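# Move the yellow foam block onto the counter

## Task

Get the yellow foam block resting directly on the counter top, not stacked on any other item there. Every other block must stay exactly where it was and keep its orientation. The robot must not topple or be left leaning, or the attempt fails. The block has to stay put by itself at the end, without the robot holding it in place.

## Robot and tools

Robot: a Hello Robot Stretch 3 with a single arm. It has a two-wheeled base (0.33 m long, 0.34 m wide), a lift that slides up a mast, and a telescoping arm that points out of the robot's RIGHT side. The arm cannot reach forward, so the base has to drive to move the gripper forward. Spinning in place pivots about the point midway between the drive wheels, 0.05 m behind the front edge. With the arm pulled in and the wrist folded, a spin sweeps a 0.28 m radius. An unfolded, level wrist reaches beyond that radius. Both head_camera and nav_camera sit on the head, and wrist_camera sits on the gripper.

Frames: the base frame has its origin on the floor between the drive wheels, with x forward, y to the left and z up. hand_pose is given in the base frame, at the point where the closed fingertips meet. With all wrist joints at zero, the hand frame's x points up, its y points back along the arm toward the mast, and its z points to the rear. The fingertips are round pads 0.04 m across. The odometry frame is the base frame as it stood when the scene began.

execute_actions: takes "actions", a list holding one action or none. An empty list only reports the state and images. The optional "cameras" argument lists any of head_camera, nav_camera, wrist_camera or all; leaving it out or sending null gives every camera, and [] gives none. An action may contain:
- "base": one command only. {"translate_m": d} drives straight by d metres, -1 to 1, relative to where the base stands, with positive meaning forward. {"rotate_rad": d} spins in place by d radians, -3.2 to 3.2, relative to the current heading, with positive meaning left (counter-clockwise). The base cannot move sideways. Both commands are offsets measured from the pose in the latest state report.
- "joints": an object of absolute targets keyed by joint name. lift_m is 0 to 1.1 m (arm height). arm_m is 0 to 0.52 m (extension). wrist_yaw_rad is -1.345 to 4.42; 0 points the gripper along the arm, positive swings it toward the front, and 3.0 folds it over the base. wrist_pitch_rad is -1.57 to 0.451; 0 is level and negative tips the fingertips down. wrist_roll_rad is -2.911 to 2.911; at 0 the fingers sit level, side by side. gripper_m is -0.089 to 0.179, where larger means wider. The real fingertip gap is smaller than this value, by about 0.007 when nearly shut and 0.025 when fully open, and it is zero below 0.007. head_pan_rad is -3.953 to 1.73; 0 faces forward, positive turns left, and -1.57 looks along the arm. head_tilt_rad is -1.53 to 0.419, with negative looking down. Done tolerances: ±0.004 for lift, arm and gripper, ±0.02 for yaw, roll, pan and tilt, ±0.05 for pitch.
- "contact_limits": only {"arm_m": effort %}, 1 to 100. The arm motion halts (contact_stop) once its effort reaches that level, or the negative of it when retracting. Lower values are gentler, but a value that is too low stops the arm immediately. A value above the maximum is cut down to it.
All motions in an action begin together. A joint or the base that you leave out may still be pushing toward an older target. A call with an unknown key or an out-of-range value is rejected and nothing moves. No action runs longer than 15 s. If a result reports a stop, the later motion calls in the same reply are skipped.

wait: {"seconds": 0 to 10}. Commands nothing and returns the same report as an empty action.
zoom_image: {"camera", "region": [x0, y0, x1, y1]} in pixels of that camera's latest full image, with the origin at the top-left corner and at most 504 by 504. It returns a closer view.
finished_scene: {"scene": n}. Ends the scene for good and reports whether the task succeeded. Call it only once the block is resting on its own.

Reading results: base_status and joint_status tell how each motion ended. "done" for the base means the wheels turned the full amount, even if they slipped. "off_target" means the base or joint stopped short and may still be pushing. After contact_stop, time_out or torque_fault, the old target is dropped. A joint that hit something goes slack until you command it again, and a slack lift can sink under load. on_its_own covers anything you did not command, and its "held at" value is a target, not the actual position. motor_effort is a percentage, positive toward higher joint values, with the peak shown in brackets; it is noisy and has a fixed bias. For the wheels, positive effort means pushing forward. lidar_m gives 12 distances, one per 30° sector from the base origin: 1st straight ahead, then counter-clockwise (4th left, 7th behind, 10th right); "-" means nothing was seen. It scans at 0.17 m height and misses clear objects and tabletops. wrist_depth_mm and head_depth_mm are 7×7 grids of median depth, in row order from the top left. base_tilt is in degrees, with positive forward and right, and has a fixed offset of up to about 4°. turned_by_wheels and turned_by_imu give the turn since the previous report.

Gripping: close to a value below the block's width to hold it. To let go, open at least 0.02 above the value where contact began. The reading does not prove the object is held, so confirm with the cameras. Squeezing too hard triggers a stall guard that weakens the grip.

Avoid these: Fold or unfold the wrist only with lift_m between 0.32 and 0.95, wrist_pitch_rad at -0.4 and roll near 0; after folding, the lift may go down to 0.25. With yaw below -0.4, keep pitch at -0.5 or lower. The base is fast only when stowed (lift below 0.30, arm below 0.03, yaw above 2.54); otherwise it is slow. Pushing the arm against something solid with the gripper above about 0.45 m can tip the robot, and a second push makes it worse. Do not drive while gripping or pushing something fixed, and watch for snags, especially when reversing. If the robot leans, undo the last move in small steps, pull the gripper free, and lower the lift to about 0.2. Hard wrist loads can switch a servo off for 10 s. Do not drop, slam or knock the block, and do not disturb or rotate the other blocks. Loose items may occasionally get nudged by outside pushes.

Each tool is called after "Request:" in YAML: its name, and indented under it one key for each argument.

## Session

Request:
execute_actions:
  actions: []

Scene clock: 0.00 s.
base_odometry: x=+0.000 y=+0.000 heading=+0.000 (m, m, rad; odometry frame)
turned_by_wheels: +0.000 (rad since the last result)
turned_by_imu: +0.000 (rad since the last result)
base_tilt: forward=-0.7 right=+0.8 (deg)
lidar_m: 1.53 2.41 2.15 1.45 1.52 1.08 1.50 1.32 1.35 1.60 2.93 1.41
head_depth_mm: 1899 2853 3629 3606 3415 1400 1412 / 1900 2856 3817 3869 2180 1560 1567 / 1881 2830 3462 3452 2226 1738 1751 / 1892 2792 3135 3135 2251 1957 1973 / 1881 2792 2877 2847 2411 2279 2212 / 1870 2599 2679 2622 2598 2577 2320 / 1858 2450 2466 2453 2452 2415 2344
base_status: not commanded
joint_positions: lift_m=+0.545 arm_m=+0.002 wrist_yaw_rad=+2.932 wrist_pitch_rad=-0.340 wrist_roll_rad=+0.007 gripper_m=+0.037 head_pan_rad=-0.020 head_tilt_rad=+0.006
joint_status: not commanded
motor_effort: left_wheel=+1 right_wheel=+0 lift_m=+23 arm_m=+1 wrist_yaw_rad=+1 wrist_pitch_rad=+4 wrist_roll_rad=+0 gripper_m=+0 head_pan_rad=+2 head_tilt_rad=+2 (%)
hand_pose: x=+0.0274 y=+0.0815 z=+0.5755 quat_wxyz=(+0.192, +0.708, +0.046, +0.678) (m; base frame)
wrist_depth_mm: - - - - - - - / - - - - - - - / - - - - - - - / - - - - - - - / - - - - - - - / 886 - - 956 978 963 - / 760 - 771 795 793 816 826
pictures: head_camera (sideways: a quarter turn clockwise sets it upright), nav_camera (sideways: a quarter turn counterclockwise sets it upright), wrist_camera
Images, in order (width x height): head_camera 896x504, nav_camera 672x504, wrist_camera 644x364.

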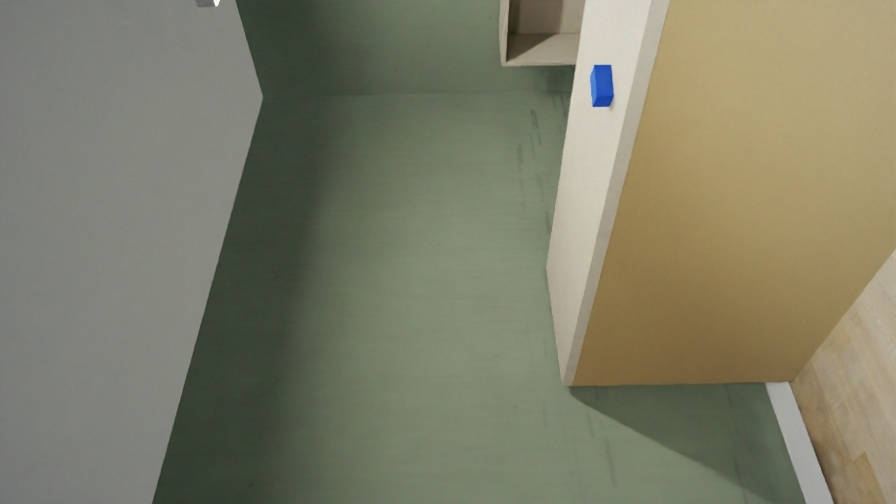

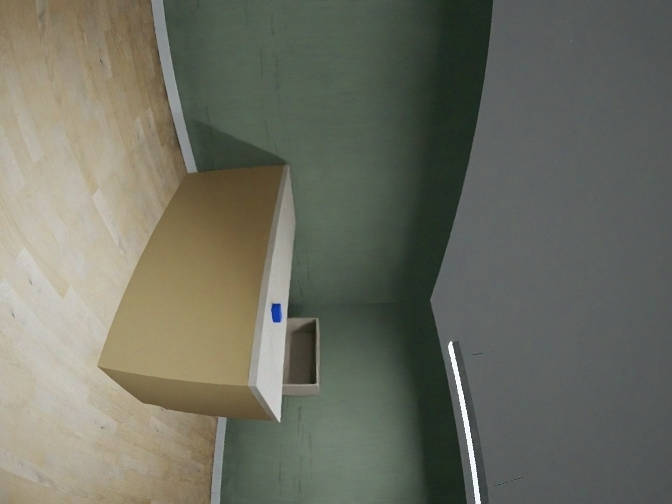

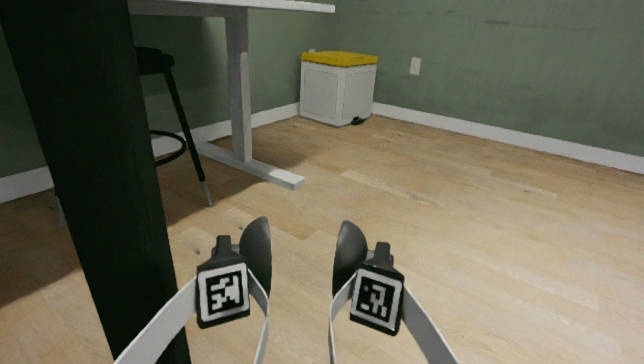

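Request:
execute_actions:
  actions:
    - {"base": {"rotate_rad": -0.75}, "joints": {"lift_m": 0.285, "wrist_pitch_rad": -0.4, "head_tilt_rad": -0.6}}
  cameras: ["head_camera", "nav_camera"]

Scene clock: 5.17 s.
base_odometry: x=+0.000 y=+0.000 heading=-0.750 (m, m, rad; odometry frame)
turned_by_wheels: -0.750 (rad since the last result)
turned_by_imu: -0.753 (rad since the last result)
base_tilt: forward=-0.7 right=+0.7 (deg)
lidar_m: 1.71 1.41 1.99 2.42 1.45 0.94 1.08 1.63 1.35 1.32 1.43 2.09
head_depth_mm: 2720 2975 3181 2286 1785 1456 1225 / 2738 3000 3222 2312 1790 1463 1231 / 2781 3017 3235 2334 1798 1462 1241 / 2805 3106 3284 2355 1818 1484 1245 / 2799 3117 3306 2378 1827 1487 1249 / 2876 2998 1729 1743 1773 1490 1253 / 2868 1771 1403 1556 1737 1495 1260
base_status: done
joint_positions: lift_m=+0.286 arm_m=+0.002 wrist_yaw_rad=+2.932 wrist_pitch_rad=-0.414 wrist_roll_rad=+0.007 gripper_m=+0.037 head_pan_rad=-0.020 head_tilt_rad=-0.592
joint_status: all done
motor_effort: left_wheel=+3(9) right_wheel=-2(6) lift_m=+11(19) arm_m=+1(1) wrist_yaw_rad=+0(0) wrist_pitch_rad=+4(5) wrist_roll_rad=+0(0) gripper_m=+1(0) head_pan_rad=+0(1) head_tilt_rad=-5(41) (%)
hand_pose: x=+0.0256 y=+0.0731 z=+0.2992 quat_wxyz=(+0.218, +0.706, +0.071, +0.671) (m; base frame)
wrist_depth_mm: - - - - - - - / - - - - - - - / 976 - - - - - - / 757 - 794 798 853 865 894 / 604 - 627 654 659 674 696 / 506 - - 529 557 550 568 / 444 - - 458 451 472 482
pictures: head_camera (sideways: a quarter turn clockwise sets it upright), nav_camera (sideways: a quarter turn counterclockwise sets it upright)
Images, in order (width x height): head_camera 896x504, nav_camera 672x504.

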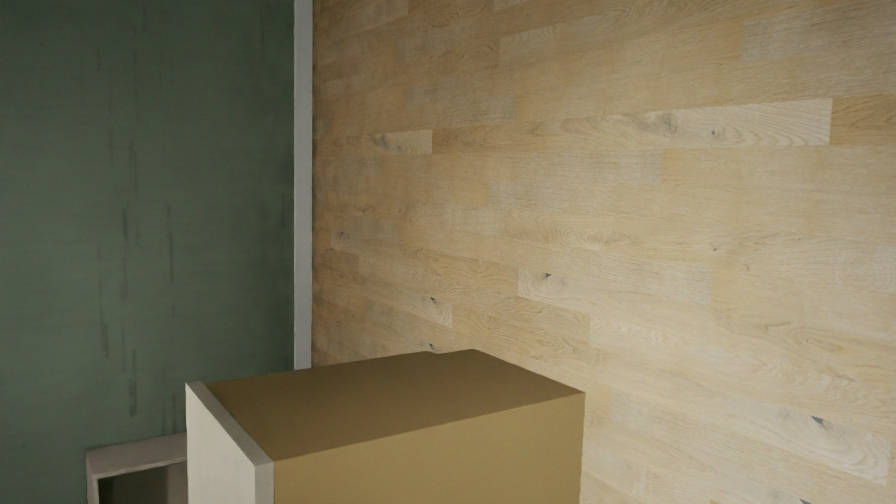

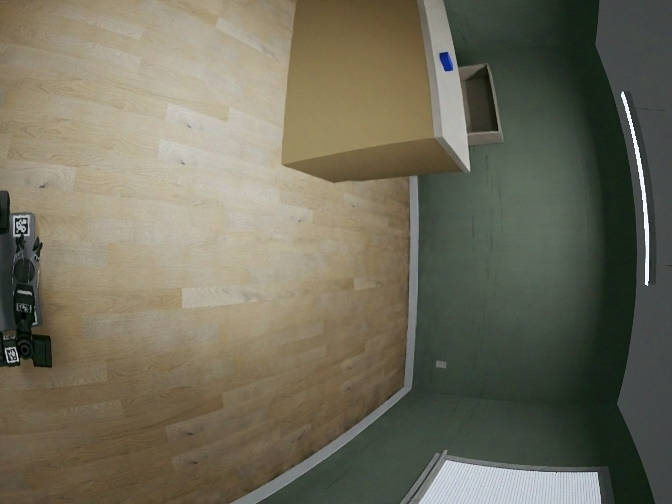

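Request:
execute_actions:
  actions:
    - {"base": {"translate_m": 1.0}, "joints": {"head_pan_rad": 1.35, "head_tilt_rad": -0.75}}
  cameras: []

Request:
execute_actions:
  actions:
    - {"base": {"translate_m": 1.0}}
  cameras: ["head_camera", "nav_camera"]

Scene clock: 10.50 s.
base_odometry: x=+0.732 y=-0.682 heading=-0.750 (m, m, rad; odometry frame)
turned_by_wheels: +0.000 (rad since the last result)
turned_by_imu: +0.011 (rad since the last result)
base_tilt: forward=-0.8 right=+0.7 (deg)
lidar_m: 2.24 0.64 0.57 1.76 2.48 2.24 1.89 1.82 1.45 1.43 1.53 2.25
head_depth_mm: 1495 933 748 759 830 995 1150 / 1513 1024 1010 1082 1169 1252 1152 / 1683 1485 1669 1788 1567 1339 1157 / 2036 2308 2436 1920 1587 1344 1168 / 2006 2266 2491 1935 1596 1355 1174 / 1992 2257 2429 1963 1596 1353 1194 / 1978 2238 2418 1970 1621 1368 -
base_status: done
joint_positions: lift_m=+0.286 arm_m=+0.002 wrist_yaw_rad=+2.932 wrist_pitch_rad=-0.414 wrist_roll_rad=+0.007 gripper_m=+0.037 head_pan_rad=+1.343 head_tilt_rad=-0.741
joint_status: all done
motor_effort: left_wheel=+1(11) right_wheel=-1(6) lift_m=+11(11) arm_m=+1(0) wrist_yaw_rad=+0(0) wrist_pitch_rad=+4(4) wrist_roll_rad=+0(0) gripper_m=-1(1) head_pan_rad=+5(57) head_tilt_rad=-5(24) (%)
hand_pose: x=+0.0256 y=+0.0731 z=+0.2991 quat_wxyz=(+0.218, +0.706, +0.072, +0.671) (m; base frame)
wrist_depth_mm: - - - - 675 518 536 / - - - - 703 564 581 / 950 - - - 694 612 637 / 750 - 802 800 711 683 697 / 599 - 656 639 655 677 681 / 507 - - 530 548 556 579 / 445 - - 463 462 472 477
pictures: none
No camera images: the call's "cameras" was empty. Leave "cameras" out to get every camera's image.

Scene clock: 15.53 s.
base_odometry: x=+1.464 y=-1.363 heading=-0.750 (m, m, rad; odometry frame)
turned_by_wheels: +0.000 (rad since the last result)
turned_by_imu: +0.011 (rad since the last result)
base_tilt: forward=-0.7 right=+0.8 (deg)
lidar_m: 1.25 1.34 1.93 0.41 0.42 0.62 2.96 1.98 1.55 1.53 1.62 1.27
head_depth_mm: 1990 2273 2375 1875 1556 1321 1149 / 1987 2232 2412 1889 1575 1327 1155 / 1955 2225 2424 1912 1584 1341 1156 / 1950 2195 2380 1932 1570 1347 1165 / 1916 2102 2286 1825 1515 1300 1130 / 1662 1068 796 650 650 720 907 / 1697 1020 732 572 544 679 -
base_status: done
joint_positions: lift_m=+0.286 arm_m=+0.002 wrist_yaw_rad=+2.932 wrist_pitch_rad=-0.414 wrist_roll_rad=+0.007 gripper_m=+0.037 head_pan_rad=+1.343 head_tilt_rad=-0.741
joint_status: not commanded
motor_effort: left_wheel=+1(13) right_wheel=+1(8) lift_m=+12(12) arm_m=+1(1) wrist_yaw_rad=+0(0) wrist_pitch_rad=+4(4) wrist_roll_rad=+0(0) gripper_m=+0(1) head_pan_rad=+5(5) head_tilt_rad=-5(5) (%)
hand_pose: x=+0.0256 y=+0.0731 z=+0.2991 quat_wxyz=(+0.218, +0.706, +0.072, +0.671) (m; base frame)
wrist_depth_mm: - 383 881 - - - - / - 414 896 - - - - / 421 443 - - - - - / 459 - 800 818 852 867 935 / 503 - 652 662 673 676 689 / 503 - - 529 551 554 577 / 447 - - 459 452 479 487
pictures: head_camera (sideways: a quarter turn clockwise sets it upright), nav_camera (sideways: a quarter turn counterclockwise sets it upright)
Images, in order (width x height): head_camera 896x504, nav_camera 672x504.

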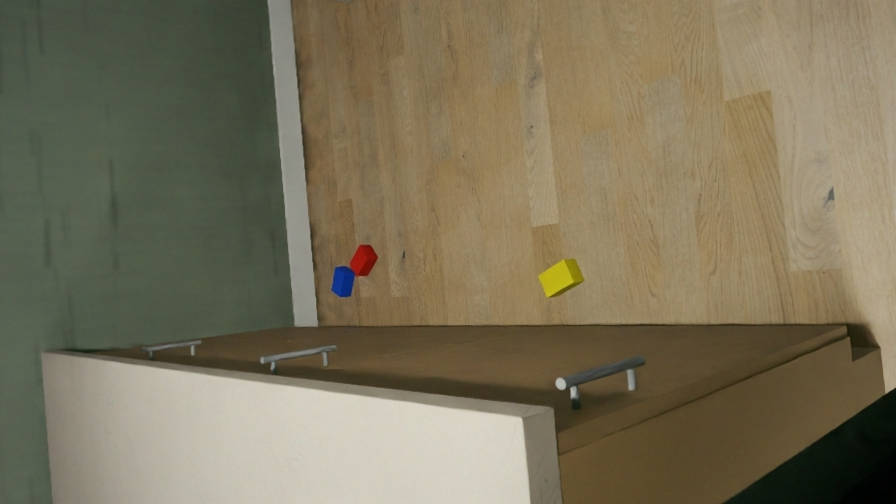

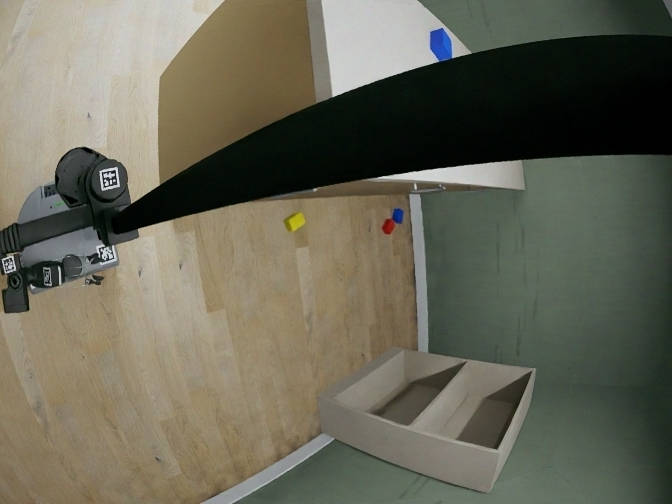

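Request:
zoom_image:
  camera: "head_camera"
  region: [480, 210, 660, 350]

Region (480, 210, 660, 350) of head_camera's 896x504 image, scaled by 2.800, with more detail than that image has.

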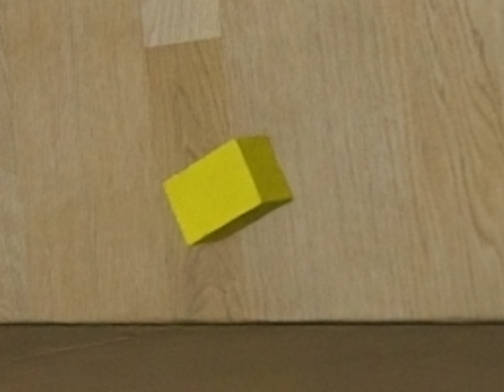

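Request:
execute_actions:
  actions:
    - {"base": {"rotate_rad": -2.35}, "joints": {"head_pan_rad": -1.65, "head_tilt_rad": -1.0}}
  cameras: ["nav_camera"]

Scene clock: 32.40 s.
base_odometry: x=+1.464 y=-1.363 heading=-3.100 (m, m, rad; odometry frame)
turned_by_wheels: -2.350 (rad since the last result)
turned_by_imu: -2.354 (rad since the last result)
base_tilt: forward=-0.7 right=+0.7 (deg)
lidar_m: 1.66 1.53 1.54 1.36 1.25 1.26 1.42 0.99 0.41 0.49 2.95 2.55
head_depth_mm: 698 578 538 640 853 1202 1113 / 704 584 615 749 962 1210 - / 711 618 712 899 1230 1233 - / 719 679 848 1129 1343 1237 1106 / 731 801 1149 1522 1370 1227 1111 / 2594 2130 1804 1563 1369 1230 1118 / 2596 2141 1810 1575 1386 1246 1122
base_status: done
joint_positions: lift_m=+0.286 arm_m=+0.002 wrist_yaw_rad=+2.932 wrist_pitch_rad=-0.414 wrist_roll_rad=+0.007 gripper_m=+0.037 head_pan_rad=-1.643 head_tilt_rad=-0.988
joint_status: all done
motor_effort: left_wheel=+3(14) right_wheel=-2(10) lift_m=+11(11) arm_m=+1(1) wrist_yaw_rad=+0(0) wrist_pitch_rad=+4(4) wrist_roll_rad=-1(0) gripper_m=-1(0) head_pan_rad=-4(59) head_tilt_rad=-7(29) (%)
hand_pose: x=+0.0256 y=+0.0731 z=+0.2991 quat_wxyz=(+0.218, +0.706, +0.072, +0.671) (m; base frame)
wrist_depth_mm: - - - - - - - / - - - - - - - / 960 - - - - - - / 726 - 775 849 849 877 907 / 598 - 658 640 674 682 675 / 506 - - 535 557 561 570 / 446 - - 457 459 476 480
pictures: nav_camera (sideways: a quarter turn counterclockwise sets it upright)
Images, in order (width x height): nav_camera 672x504.

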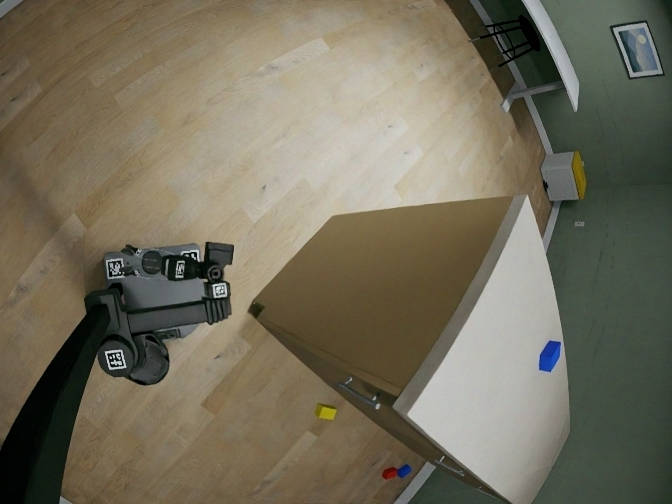

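Request:
execute_actions:
  actions:
    - {"base": {"translate_m": -0.71}}
  cameras: ["head_camera"]

Request:
execute_actions:
  actions:
    - {"joints": {"lift_m": 0.33, "wrist_yaw_rad": -0.35, "arm_m": 0.17, "gripper_m": 0.12}}

Scene clock: 36.77 s.
base_odometry: x=+2.173 y=-1.333 heading=-3.100 (m, m, rad; odometry frame)
turned_by_wheels: +0.000 (rad since the last result)
turned_by_imu: -0.006 (rad since the last result)
base_tilt: forward=-0.7 right=+0.8 (deg)
lidar_m: 2.28 2.08 1.37 0.89 0.82 0.82 0.71 1.37 0.93 0.61 0.56 0.56
head_depth_mm: 895 1123 1509 1508 1333 1200 1098 / 779 977 1260 1512 1350 1218 - / 735 862 1068 1444 1350 1235 - / 718 770 939 1191 1365 1237 1106 / 727 698 829 1020 1329 1227 1104 / 735 636 745 896 1129 1232 1113 / 745 612 677 800 975 1221 1123
base_status: done
joint_positions: lift_m=+0.286 arm_m=+0.002 wrist_yaw_rad=+2.932 wrist_pitch_rad=-0.414 wrist_roll_rad=+0.007 gripper_m=+0.037 head_pan_rad=-1.643 head_tilt_rad=-0.988
joint_status: not commanded
motor_effort: left_wheel=+3(5) right_wheel=-1(11) lift_m=+12(10) arm_m=+1(1) wrist_yaw_rad=+0(0) wrist_pitch_rad=+4(4) wrist_roll_rad=-1(1) gripper_m=-1(0) head_pan_rad=-4(4) head_tilt_rad=-7(7) (%)
hand_pose: x=+0.0256 y=+0.0730 z=+0.2991 quat_wxyz=(+0.218, +0.706, +0.072, +0.671) (m; base frame)
wrist_depth_mm: - 782 991 - - - - / - 843 - - - - - / 680 907 - - - - - / 684 - 795 808 846 872 929 / 595 - 658 654 674 682 699 / 503 - - 529 548 551 570 / 436 - - 457 459 474 493
pictures: head_camera (sideways: a quarter turn clockwise sets it upright)
Images, in order (width x height): head_camera 896x504.

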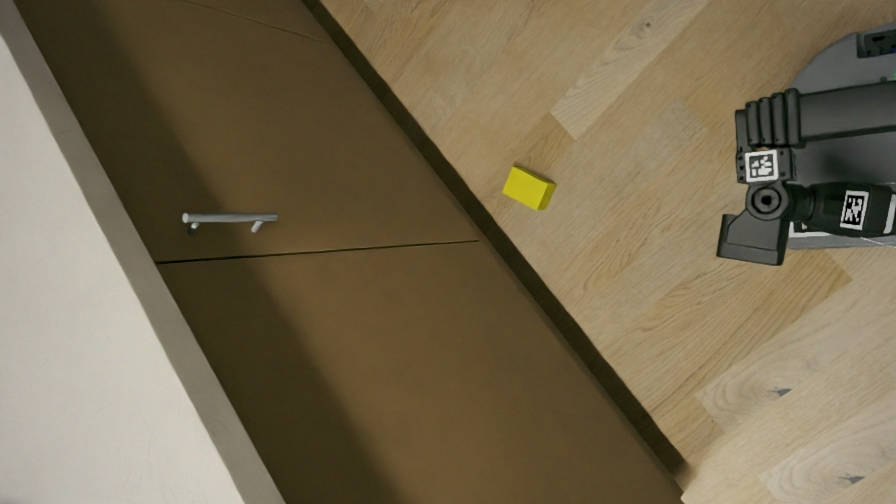

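Scene clock: 39.40 s.
base_odometry: x=+2.173 y=-1.333 heading=-3.100 (m, m, rad; odometry frame)
turned_by_wheels: +0.000 (rad since the last result)
turned_by_imu: +0.001 (rad since the last result)
base_tilt: forward=-0.7 right=+0.8 (deg)
lidar_m: 2.27 2.08 1.37 0.89 0.82 0.82 0.71 1.38 0.93 0.61 0.56 0.56
head_depth_mm: 894 1123 1508 1520 1341 1197 1100 / 777 974 1252 1518 1346 1216 - / 735 859 1067 1444 - 1205 - / 719 771 940 1179 1368 1219 1110 / 728 696 832 1019 1324 1224 1114 / 737 637 744 897 1126 1233 1115 / 744 609 677 801 974 1223 1119
base_status: not commanded
joint_positions: lift_m=+0.329 arm_m=+0.170 wrist_yaw_rad=-0.348 wrist_pitch_rad=-0.414 wrist_roll_rad=+0.007 gripper_m=+0.120 head_pan_rad=-1.643 head_tilt_rad=-0.988
joint_status: all done
motor_effort: left_wheel=+3(2) right_wheel=-2(2) lift_m=+32(34) arm_m=+3(4) wrist_yaw_rad=-1(1) wrist_pitch_rad=+4(4) wrist_roll_rad=+0(0) gripper_m=+0(81) head_pan_rad=-3(4) head_tilt_rad=-7(7) (%)
hand_pose: x=-0.0982 y=-0.5261 z=+0.3430 quat_wxyz=(+0.654, +0.023, -0.709, -0.263) (m; base frame)
wrist_depth_mm: 216 257 334 476 821 - 986 / 223 273 358 518 924 - - / 234 291 382 567 - - - / 245 300 413 749 952 986 985 / 259 299 448 715 747 774 780 / 267 - 543 605 596 631 629 / - 448 491 508 516 511 533
pictures: head_camera (sideways: a quarter turn clockwise sets it upright), nav_camera (sideways: a quarter turn counterclockwise sets it upright), wrist_camera
Images, in order (width x height): head_camera 896x504, nav_camera 672x504, wrist_camera 644x364.

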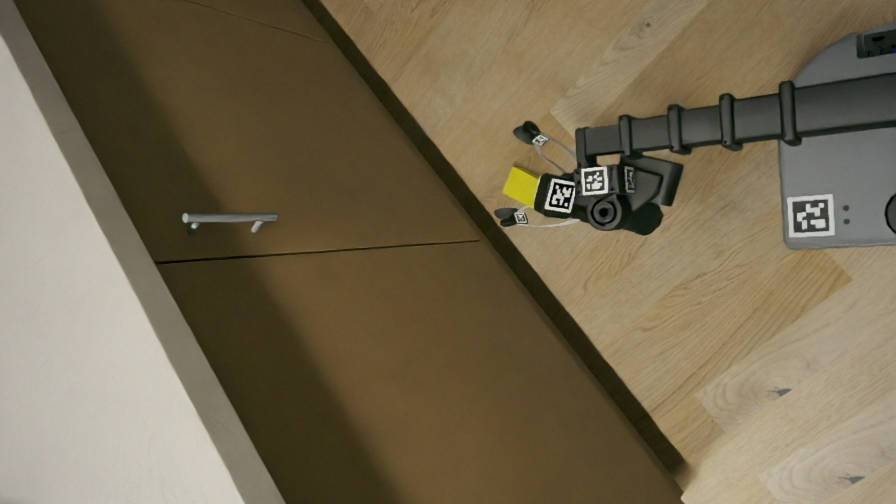

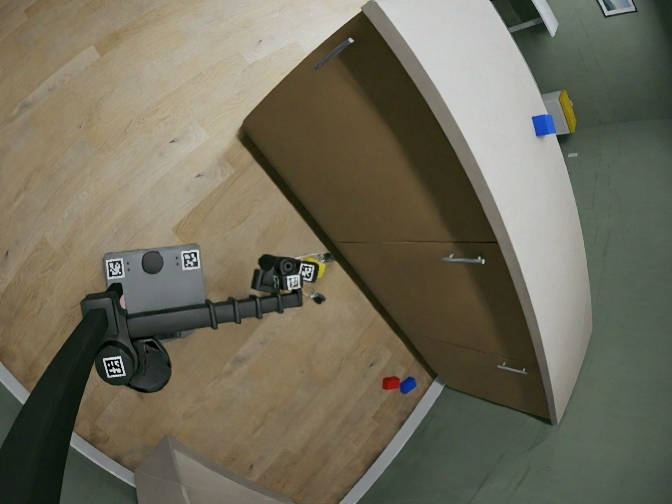

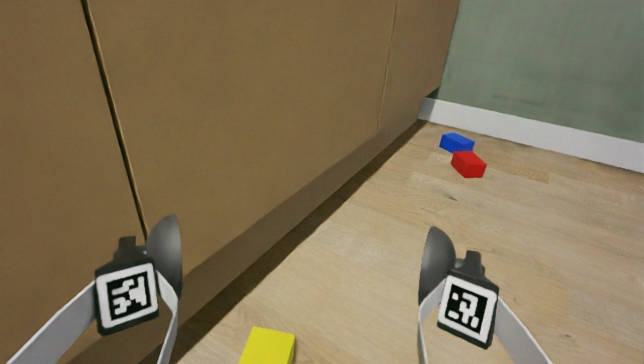

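Request:
zoom_image:
  camera: "head_camera"
  region: [460, 100, 680, 270]

Region (460, 100, 680, 270) of head_camera's 896x504 image, scaled by 2.291, with more detail than that image has; it fills the top 389 rows of this view, and the rest is white.

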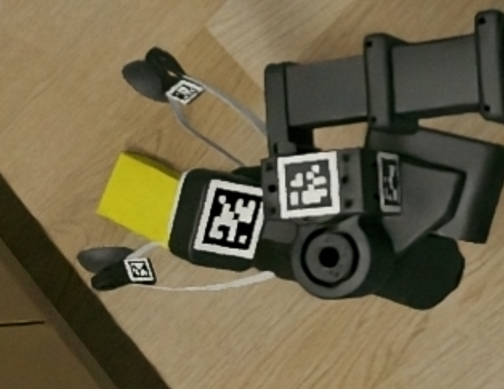

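Request:
execute_actions:
  actions:
    - {"base": {"translate_m": -0.026}, "joints": {"wrist_pitch_rad": -1.0, "wrist_yaw_rad": -0.50, "arm_m": 0.405, "lift_m": 0.172}}
  cameras: ["head_camera", "wrist_camera"]

Scene clock: 44.77 s.
base_odometry: x=+2.199 y=-1.332 heading=-3.100 (m, m, rad; odometry frame)
turned_by_wheels: +0.000 (rad since the last result)
turned_by_imu: +0.001 (rad since the last result)
base_tilt: forward=-0.7 right=+0.7 (deg)
lidar_m: 2.30 2.10 1.34 0.87 0.80 0.79 0.69 1.35 0.95 0.62 0.57 0.58
head_depth_mm: 919 1164 1628 1513 1339 1199 1105 / 822 1002 1280 1513 1352 1214 - / 756 885 1103 1497 1334 1214 - / 719 785 965 1207 1361 1224 1109 / 726 718 856 1053 1346 1223 1115 / 734 644 770 925 1158 1234 1121 / 744 620 698 823 1004 1227 1120
base_status: done
joint_positions: lift_m=+0.173 arm_m=+0.405 wrist_yaw_rad=-0.499 wrist_pitch_rad=-1.005 wrist_roll_rad=+0.007 gripper_m=+0.120 head_pan_rad=-1.643 head_tilt_rad=-0.988
joint_status: all done
motor_effort: left_wheel=+3(5) right_wheel=-2(7) lift_m=+11(28) arm_m=+3(2) wrist_yaw_rad=+0(1) wrist_pitch_rad=+1(3) wrist_roll_rad=+0(0) gripper_m=-1(0) head_pan_rad=-3(5) head_tilt_rad=-7(6) (%)
hand_pose: x=-0.0776 y=-0.6524 z=+0.0821 quat_wxyz=(+0.514, +0.175, -0.686, -0.484) (m; base frame)
wrist_depth_mm: 179 223 318 342 356 360 370 / 190 240 310 316 322 331 340 / 204 261 284 289 295 301 309 / 218 257 264 271 271 278 287 / 231 245 239 206 257 258 264 / 223 - 225 193 236 242 248 / - 212 211 183 223 226 230
pictures: head_camera (sideways: a quarter turn clockwise sets it upright), wrist_camera
Images, in order (width x height): head_camera 896x504, wrist_camera 644x364.

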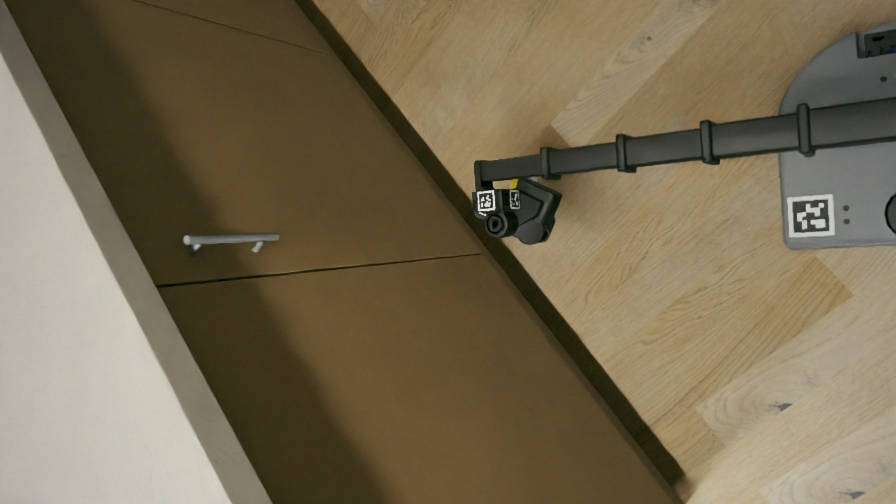

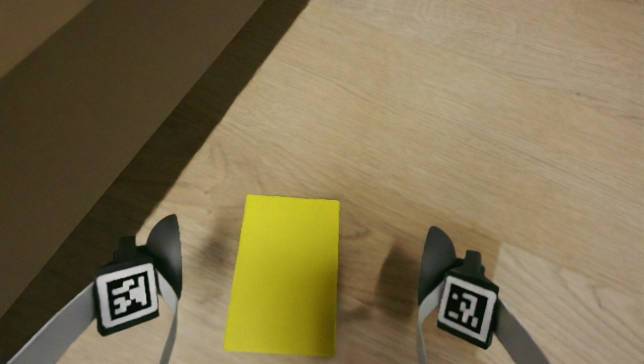

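Request:
execute_actions:
  actions:
    - {"base": {"translate_m": 0.008}, "joints": {"lift_m": 0.112, "arm_m": 0.408}}
  cameras: ["wrist_camera"]

Scene clock: 47.53 s.
base_odometry: x=+2.191 y=-1.333 heading=-3.100 (m, m, rad; odometry frame)
turned_by_wheels: +0.000 (rad since the last result)
turned_by_imu: +0.001 (rad since the last result)
base_tilt: forward=-0.7 right=+0.8 (deg)
lidar_m: 2.29 2.09 1.35 0.88 0.80 0.80 0.70 1.36 0.95 0.62 0.57 0.57
head_depth_mm: 912 1144 1623 1512 1340 1199 1103 / 800 993 1275 1516 1352 1210 - / 753 877 1095 1479 1318 1219 - / 719 782 955 1203 1347 1219 1107 / 729 712 844 1042 1344 1219 1111 / 737 638 763 915 1148 1237 1118 / 743 617 691 814 995 1224 1120
base_status: done
joint_positions: lift_m=+0.113 arm_m=+0.408 wrist_yaw_rad=-0.499 wrist_pitch_rad=-1.005 wrist_roll_rad=+0.007 gripper_m=+0.120 head_pan_rad=-1.643 head_tilt_rad=-0.988
joint_status: all done
motor_effort: left_wheel=+3(7) right_wheel=-2(5) lift_m=+11(12) arm_m=+3(3) wrist_yaw_rad=-1(0) wrist_pitch_rad=+1(1) wrist_roll_rad=+0(0) gripper_m=+0(0) head_pan_rad=-3(5) head_tilt_rad=-6(6) (%)
hand_pose: x=-0.0776 y=-0.6554 z=+0.0221 quat_wxyz=(+0.514, +0.175, -0.686, -0.484) (m; base frame)
wrist_depth_mm: 171 213 255 260 270 269 282 / 183 222 235 239 243 249 255 / 196 210 214 219 223 229 232 / 192 196 192 153 206 210 214 / 180 184 180 141 193 195 198 / 169 - 134 133 178 183 183 / - 160 126 126 167 169 172
pictures: wrist_camera
Images, in order (width x height): wrist_camera 644x364.

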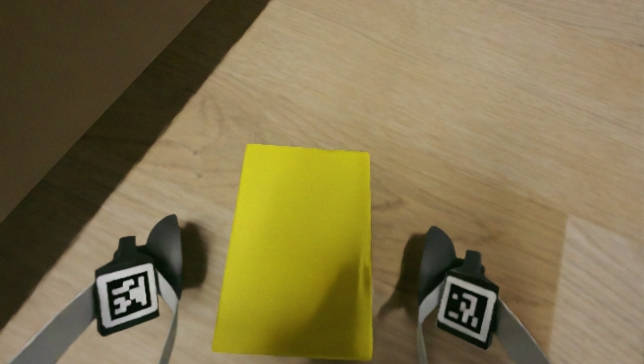

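The block is centred between the fingers, so I'll close the gripper.

Request:
execute_actions:
  actions:
    - {"joints": {"gripper_m": 0.03}}
  cameras: ["wrist_camera"]

Scene clock: 49.17 s.
base_odometry: x=+2.191 y=-1.333 heading=-3.100 (m, m, rad; odometry frame)
turned_by_wheels: +0.000 (rad since the last result)
turned_by_imu: +0.000 (rad since the last result)
base_tilt: forward=-0.7 right=+0.8 (deg)
lidar_m: 2.29 2.10 1.35 0.88 0.81 0.80 0.70 1.36 0.95 0.62 0.57 0.57
head_depth_mm: 915 1150 1624 1510 1338 1203 1104 / 799 995 1280 1509 1344 1208 - / 751 877 1090 1475 1336 1219 - / 719 785 954 1206 1354 1219 1107 / 727 712 847 1041 1340 1229 1111 / 736 637 761 916 1153 1233 1115 / 745 619 692 815 996 1219 1121
base_status: not commanded
joint_positions: lift_m=+0.113 arm_m=+0.408 wrist_yaw_rad=-0.499 wrist_pitch_rad=-1.006 wrist_roll_rad=+0.007 gripper_m=+0.031 head_pan_rad=-1.643 head_tilt_rad=-0.988
joint_status: all done
motor_effort: left_wheel=+2(3) right_wheel=-2(2) lift_m=+11(11) arm_m=+3(3) wrist_yaw_rad=-1(0) wrist_pitch_rad=+1(1) wrist_roll_rad=+0(0) gripper_m=-12(87) head_pan_rad=-3(4) head_tilt_rad=-7(7) (%)
hand_pose: x=-0.0775 y=-0.6552 z=+0.0220 quat_wxyz=(+0.514, +0.176, -0.686, -0.484) (m; base frame)
wrist_depth_mm: 171 213 252 259 268 271 279 / 182 222 234 236 242 250 255 / 195 211 214 219 224 226 231 / 193 197 194 150 205 210 211 / 180 183 141 141 193 195 199 / 168 171 130 131 178 181 185 / 159 159 125 124 164 171 172
pictures: wrist_camera
Images, in order (width x height): wrist_camera 644x364.

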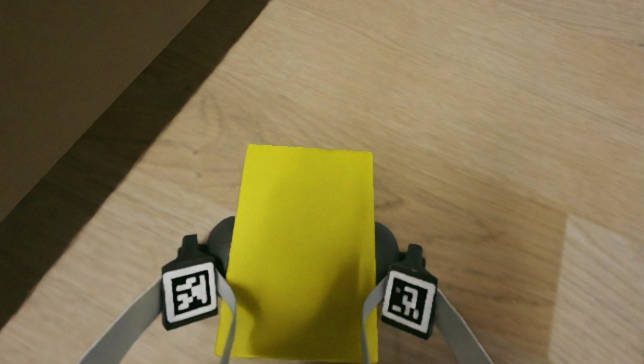

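Request:
execute_actions:
  actions:
    - {"base": {"rotate_rad": -0.2}, "joints": {"lift_m": 1.05, "gripper_m": 0.005, "arm_m": 0.51, "wrist_yaw_rad": -0.7, "head_pan_rad": -1.4, "head_tilt_rad": -0.5}}

Scene clock: 60.10 s.
base_odometry: x=+2.191 y=-1.333 heading=+2.984 (m, m, rad; odometry frame)
turned_by_wheels: -0.200 (rad since the last result)
turned_by_imu: -0.198 (rad since the last result)
base_tilt: forward=-0.7 right=+0.8 (deg)
lidar_m: 2.54 2.11 1.89 0.98 0.81 0.81 0.69 1.36 1.33 0.69 0.57 0.57
head_depth_mm: 1691 - - 991 1214 1433 1292 / 1867 2038 1170 926 1056 1221 1294 / 2083 2253 1229 848 929 1058 1243 / 2337 2569 1243 806 833 935 1068 / 2665 2987 1259 810 749 836 940 / 3126 3535 3613 820 679 755 843 / 3499 3769 3596 826 634 691 762
base_status: done
joint_positions: lift_m=+1.049 arm_m=+0.510 wrist_yaw_rad=-0.698 wrist_pitch_rad=-1.007 wrist_roll_rad=+0.007 gripper_m=+0.006 head_pan_rad=-1.407 head_tilt_rad=-0.507
joint_status: all done
motor_effort: left_wheel=+2(9) right_wheel=-1(12) lift_m=+32(35) arm_m=+3(2) wrist_yaw_rad=-1(2) wrist_pitch_rad=+2(2) wrist_roll_rad=+0(0) gripper_m=-18(91) head_pan_rad=+5(31) head_tilt_rad=+3(36) (%)
hand_pose: x=-0.0965 y=-0.7438 z=+0.9587 quat_wxyz=(+0.463, +0.107, -0.700, -0.533) (m; base frame)
wrist_depth_mm: 281 289 608 - - - - / 257 270 621 - - - - / 238 268 652 - - - - / 221 316 456 150 - - - / 209 318 140 139 - - - / 197 300 130 131 - - - / 193 363 123 123 - - -
pictures: head_camera (sideways: a quarter turn clockwise sets it upright), nav_camera (sideways: a quarter turn counterclockwise sets it upright), wrist_camera
Images, in order (width x height): head_camera 896x504, nav_camera 672x504, wrist_camera 644x364.

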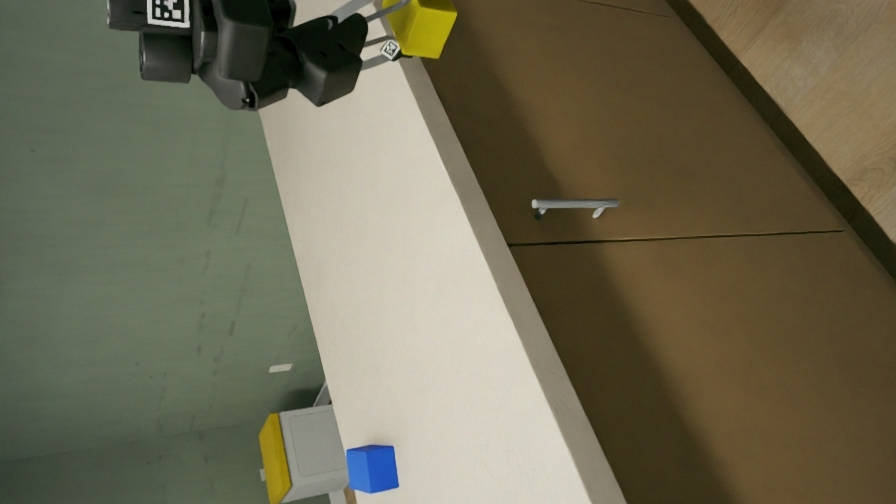

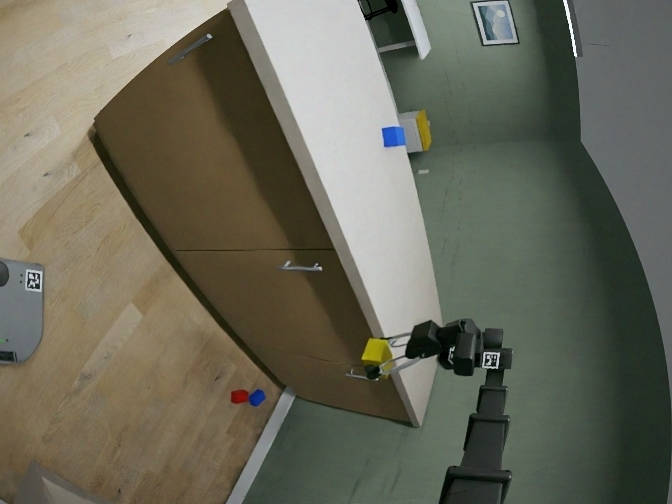

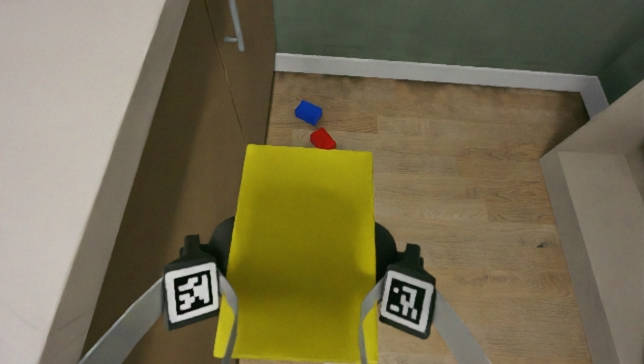

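Request:
execute_actions:
  actions:
    - {"base": {"rotate_rad": 0.36}, "joints": {"lift_m": 1.039, "wrist_yaw_rad": 0.2, "head_pan_rad": -1.55}}
  cameras: ["head_camera", "wrist_camera"]

Scene clock: 62.47 s.
base_odometry: x=+2.191 y=-1.333 heading=-2.940 (m, m, rad; odometry frame)
turned_by_wheels: +0.360 (rad since the last result)
turned_by_imu: +0.362 (rad since the last result)
base_tilt: forward=-0.7 right=+0.8 (deg)
lidar_m: 2.17 2.10 1.13 0.83 0.81 0.70 1.11 1.66 0.79 0.59 0.57 0.59
head_depth_mm: 2112 - 1195 823 897 1048 1228 / 2427 - 1169 792 825 958 1137 / 2828 3232 - 757 779 884 1026 / 3439 3779 1246 800 727 822 947 / 3590 3907 3706 813 676 765 872 / 3432 3718 3935 820 651 720 810 / 3310 3541 3795 826 629 677 760
base_status: done
joint_positions: lift_m=+1.040 arm_m=+0.510 wrist_yaw_rad=+0.198 wrist_pitch_rad=-1.007 wrist_roll_rad=+0.007 gripper_m=+0.006 head_pan_rad=-1.543 head_tilt_rad=-0.507
joint_status: all done
motor_effort: left_wheel=+0(5) right_wheel=+2(12) lift_m=+11(29) arm_m=+3(3) wrist_yaw_rad=+1(2) wrist_pitch_rad=+2(2) wrist_roll_rad=+0(0) gripper_m=-18(18) head_pan_rad=-4(21) head_tilt_rad=+3(3) (%)
hand_pose: x=+0.0013 y=-0.7691 z=+0.9488 quat_wxyz=(+0.648, +0.400, -0.585, -0.280) (m; base frame)
wrist_depth_mm: 267 271 277 282 287 295 300 / 246 249 254 259 264 268 277 / 229 229 233 238 244 245 251 / 209 213 209 150 224 227 231 / 197 199 141 140 210 213 214 / 185 187 130 131 194 198 200 / 174 175 124 122 179 187 190
pictures: head_camera (sideways: a quarter turn clockwise sets it upright), wrist_camera
Images, in order (width x height): head_camera 896x504, wrist_camera 644x364.

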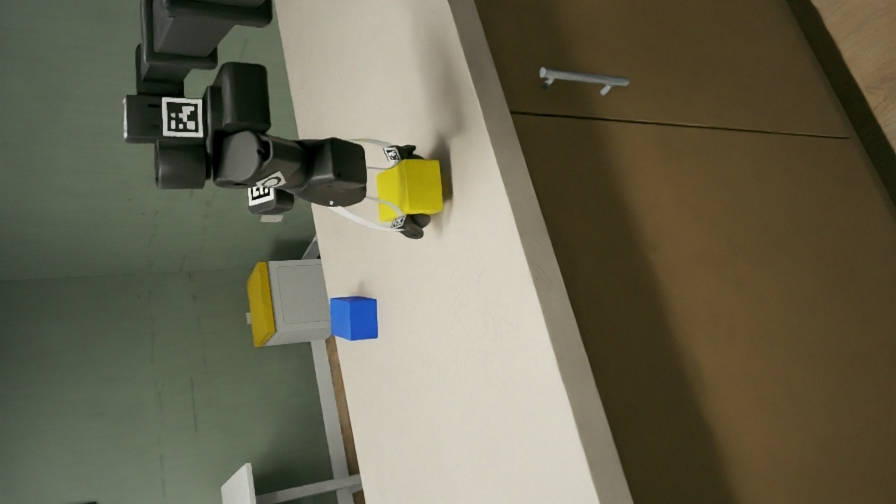

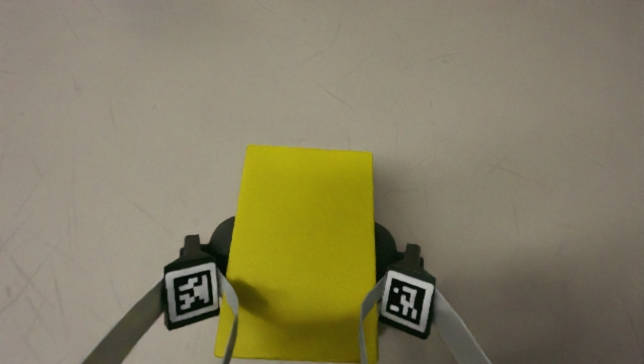

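Request:
execute_actions:
  actions:
    - {"joints": {"lift_m": 1.022, "gripper_m": 0.04}}
  cameras: []

Request:
execute_actions:
  actions:
    - {"joints": {"gripper_m": 0.105}}
  cameras: ["head_camera", "wrist_camera"]

Scene clock: 64.47 s.
base_odometry: x=+2.191 y=-1.333 heading=-2.940 (m, m, rad; odometry frame)
turned_by_wheels: +0.000 (rad since the last result)
turned_by_imu: +0.000 (rad since the last result)
base_tilt: forward=-0.7 right=+0.8 (deg)
lidar_m: 2.17 2.10 1.13 0.83 0.81 0.70 1.10 1.66 0.80 0.58 0.57 0.59
head_depth_mm: 2106 2222 1115 824 898 1047 1232 / 2418 2471 1124 792 823 957 1127 / 2829 3157 - 764 776 883 1031 / 3415 3802 2474 801 729 821 946 / 3602 3868 3708 811 676 768 871 / 3471 3686 3900 817 650 721 808 / 3314 3545 3748 824 629 678 758
base_status: not commanded
joint_positions: lift_m=+1.023 arm_m=+0.510 wrist_yaw_rad=+0.198 wrist_pitch_rad=-1.007 wrist_roll_rad=+0.007 gripper_m=+0.040 head_pan_rad=-1.543 head_tilt_rad=-0.507
joint_status: all done
motor_effort: left_wheel=-1(0) right_wheel=+2(2) lift_m=+11(11) arm_m=+3(3) wrist_yaw_rad=+2(2) wrist_pitch_rad=+2(2) wrist_roll_rad=+0(0) gripper_m=-9(65) head_pan_rad=-5(4) head_tilt_rad=+3(3) (%)
hand_pose: x=+0.0013 y=-0.7691 z=+0.9318 quat_wxyz=(+0.648, +0.400, -0.585, -0.280) (m; base frame)
wrist_depth_mm: 245 246 254 258 265 268 277 / 226 228 234 235 242 245 252 / 208 210 212 219 222 225 231 / 193 195 193 151 205 208 213 / 181 181 141 140 192 192 198 / 170 171 131 131 179 180 184 / 158 160 141 124 165 171 173
pictures: none
No camera images: the call's "cameras" was empty. Leave "cameras" out to get every camera's image.

Scene clock: 65.60 s.
base_odometry: x=+2.191 y=-1.333 heading=-2.940 (m, m, rad; odometry frame)
turned_by_wheels: +0.000 (rad since the last result)
turned_by_imu: +0.000 (rad since the last result)
base_tilt: forward=-0.7 right=+0.7 (deg)
lidar_m: 2.17 2.09 1.13 0.83 0.81 0.69 1.11 1.66 0.79 0.59 0.57 0.59
head_depth_mm: 2112 2185 1117 823 898 1046 1229 / 2425 2498 1130 790 826 960 1134 / 2833 3155 - 766 777 885 1027 / 3428 3777 2461 786 728 821 944 / 3616 3888 3661 812 675 767 873 / 3485 3754 3975 823 652 718 809 / 3294 3501 3765 823 629 676 758
base_status: not commanded
joint_positions: lift_m=+1.023 arm_m=+0.510 wrist_yaw_rad=+0.198 wrist_pitch_rad=-1.007 wrist_roll_rad=+0.007 gripper_m=+0.105 head_pan_rad=-1.543 head_tilt_rad=-0.507
joint_status: all done
motor_effort: left_wheel=+0(0) right_wheel=+2(2) lift_m=+11(11) arm_m=+3(3) wrist_yaw_rad=+2(1) wrist_pitch_rad=+2(2) wrist_roll_rad=+0(1) gripper_m=-1(79) head_pan_rad=-4(4) head_tilt_rad=+3(4) (%)
hand_pose: x=+0.0013 y=-0.7691 z=+0.9318 quat_wxyz=(+0.648, +0.400, -0.585, -0.280) (m; base frame)
wrist_depth_mm: 245 249 253 257 264 268 274 / 223 227 232 236 242 247 250 / 206 210 214 218 221 225 232 / 193 194 194 152 206 209 212 / 181 183 178 142 192 196 197 / 168 - 132 132 176 182 184 / - 160 126 125 165 170 173
pictures: head_camera (sideways: a quarter turn clockwise sets it upright), wrist_camera
Images, in order (width x height): head_camera 896x504, wrist_camera 644x364.

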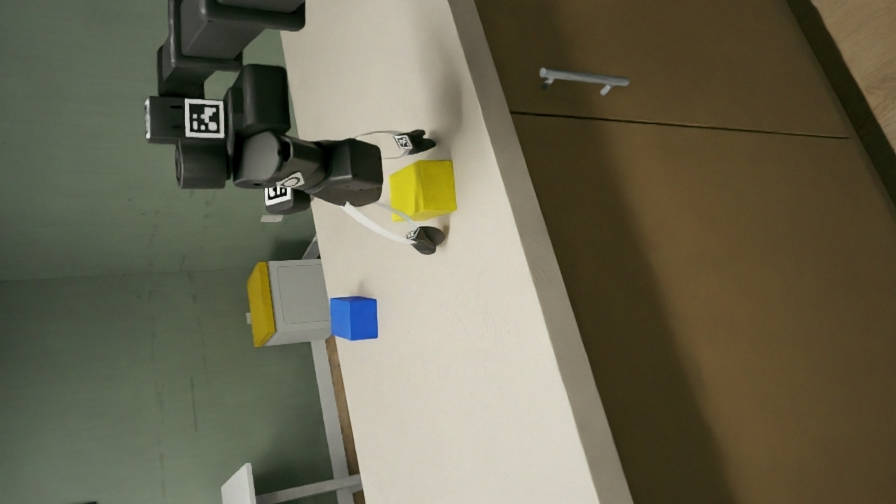

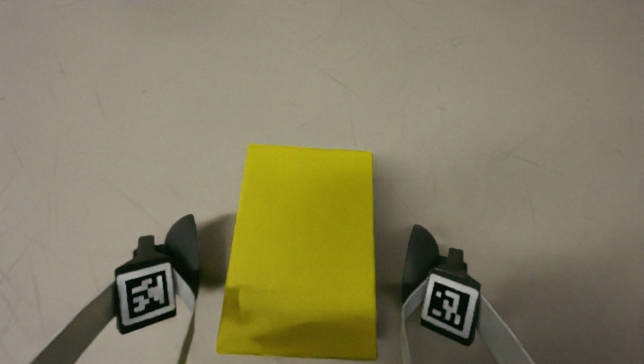

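The block is released on the counter. I'll lift the gripper clear of it.

Request:
execute_actions:
  actions:
    - {"joints": {"lift_m": 1.075}}

Scene clock: 67.00 s.
base_odometry: x=+2.191 y=-1.333 heading=-2.940 (m, m, rad; odometry frame)
turned_by_wheels: +0.000 (rad since the last result)
turned_by_imu: +0.000 (rad since the last result)
base_tilt: forward=-0.6 right=+0.8 (deg)
lidar_m: 2.16 2.09 1.13 0.83 0.81 0.70 1.11 1.66 0.79 0.58 0.57 0.59
head_depth_mm: 2095 2266 1192 822 898 1047 1234 / 2400 2591 1205 792 825 958 1131 / 2851 3222 1072 764 777 886 1026 / 3471 3776 3679 801 728 821 945 / 3586 3933 3679 811 676 768 872 / 3487 3706 3931 820 650 717 812 / 3312 3515 3726 829 627 676 755
base_status: not commanded
joint_positions: lift_m=+1.074 arm_m=+0.510 wrist_yaw_rad=+0.198 wrist_pitch_rad=-1.007 wrist_roll_rad=+0.007 gripper_m=+0.105 head_pan_rad=-1.543 head_tilt_rad=-0.507
joint_status: all done
motor_effort: left_wheel=-2(0) right_wheel=+2(2) lift_m=+32(34) arm_m=+3(3) wrist_yaw_rad=+2(2) wrist_pitch_rad=+2(2) wrist_roll_rad=+0(0) gripper_m=+0(1) head_pan_rad=-4(5) head_tilt_rad=+4(3) (%)
hand_pose: x=+0.0013 y=-0.7691 z=+0.9837 quat_wxyz=(+0.648, +0.400, -0.585, -0.280) (m; base frame)
wrist_depth_mm: 313 309 324 328 340 347 352 / 288 291 294 303 312 319 324 / 266 268 275 279 281 289 298 / 246 250 257 261 263 271 274 / 231 234 233 197 249 248 254 / 217 - 219 184 228 236 236 / 205 205 206 174 214 218 220
pictures: head_camera (sideways: a quarter turn clockwise sets it upright), nav_camera (sideways: a quarter turn counterclockwise sets it upright), wrist_camera
Images, in order (width x height): head_camera 896x504, nav_camera 672x504, wrist_camera 644x364.

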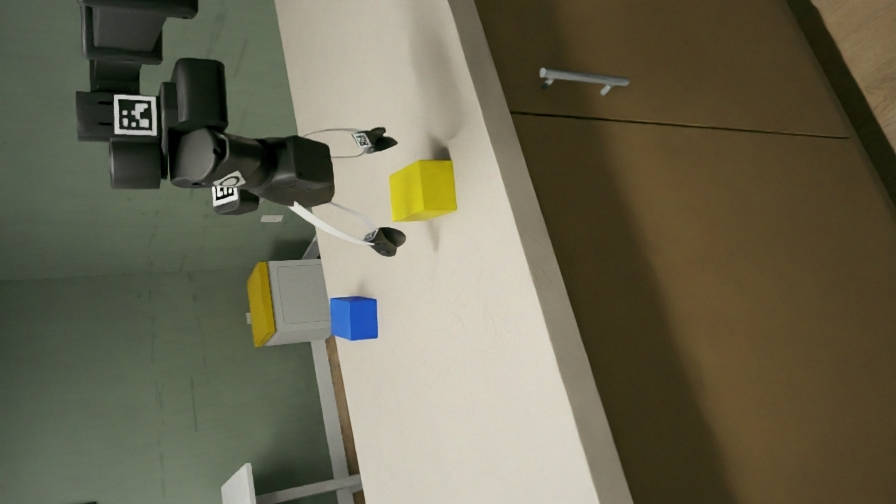

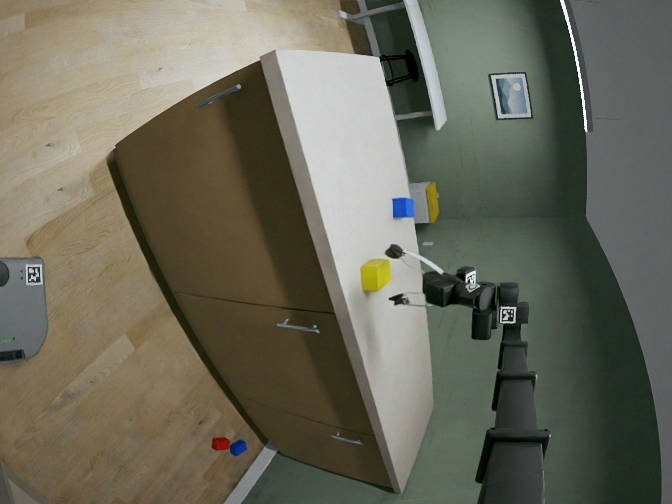

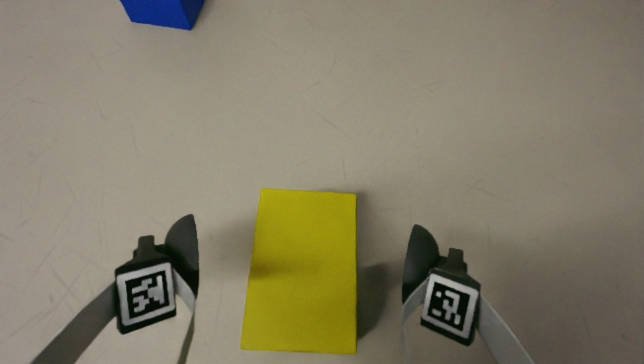

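Request:
finished_scene:
  scene: 2

The scene is finished: the task was done.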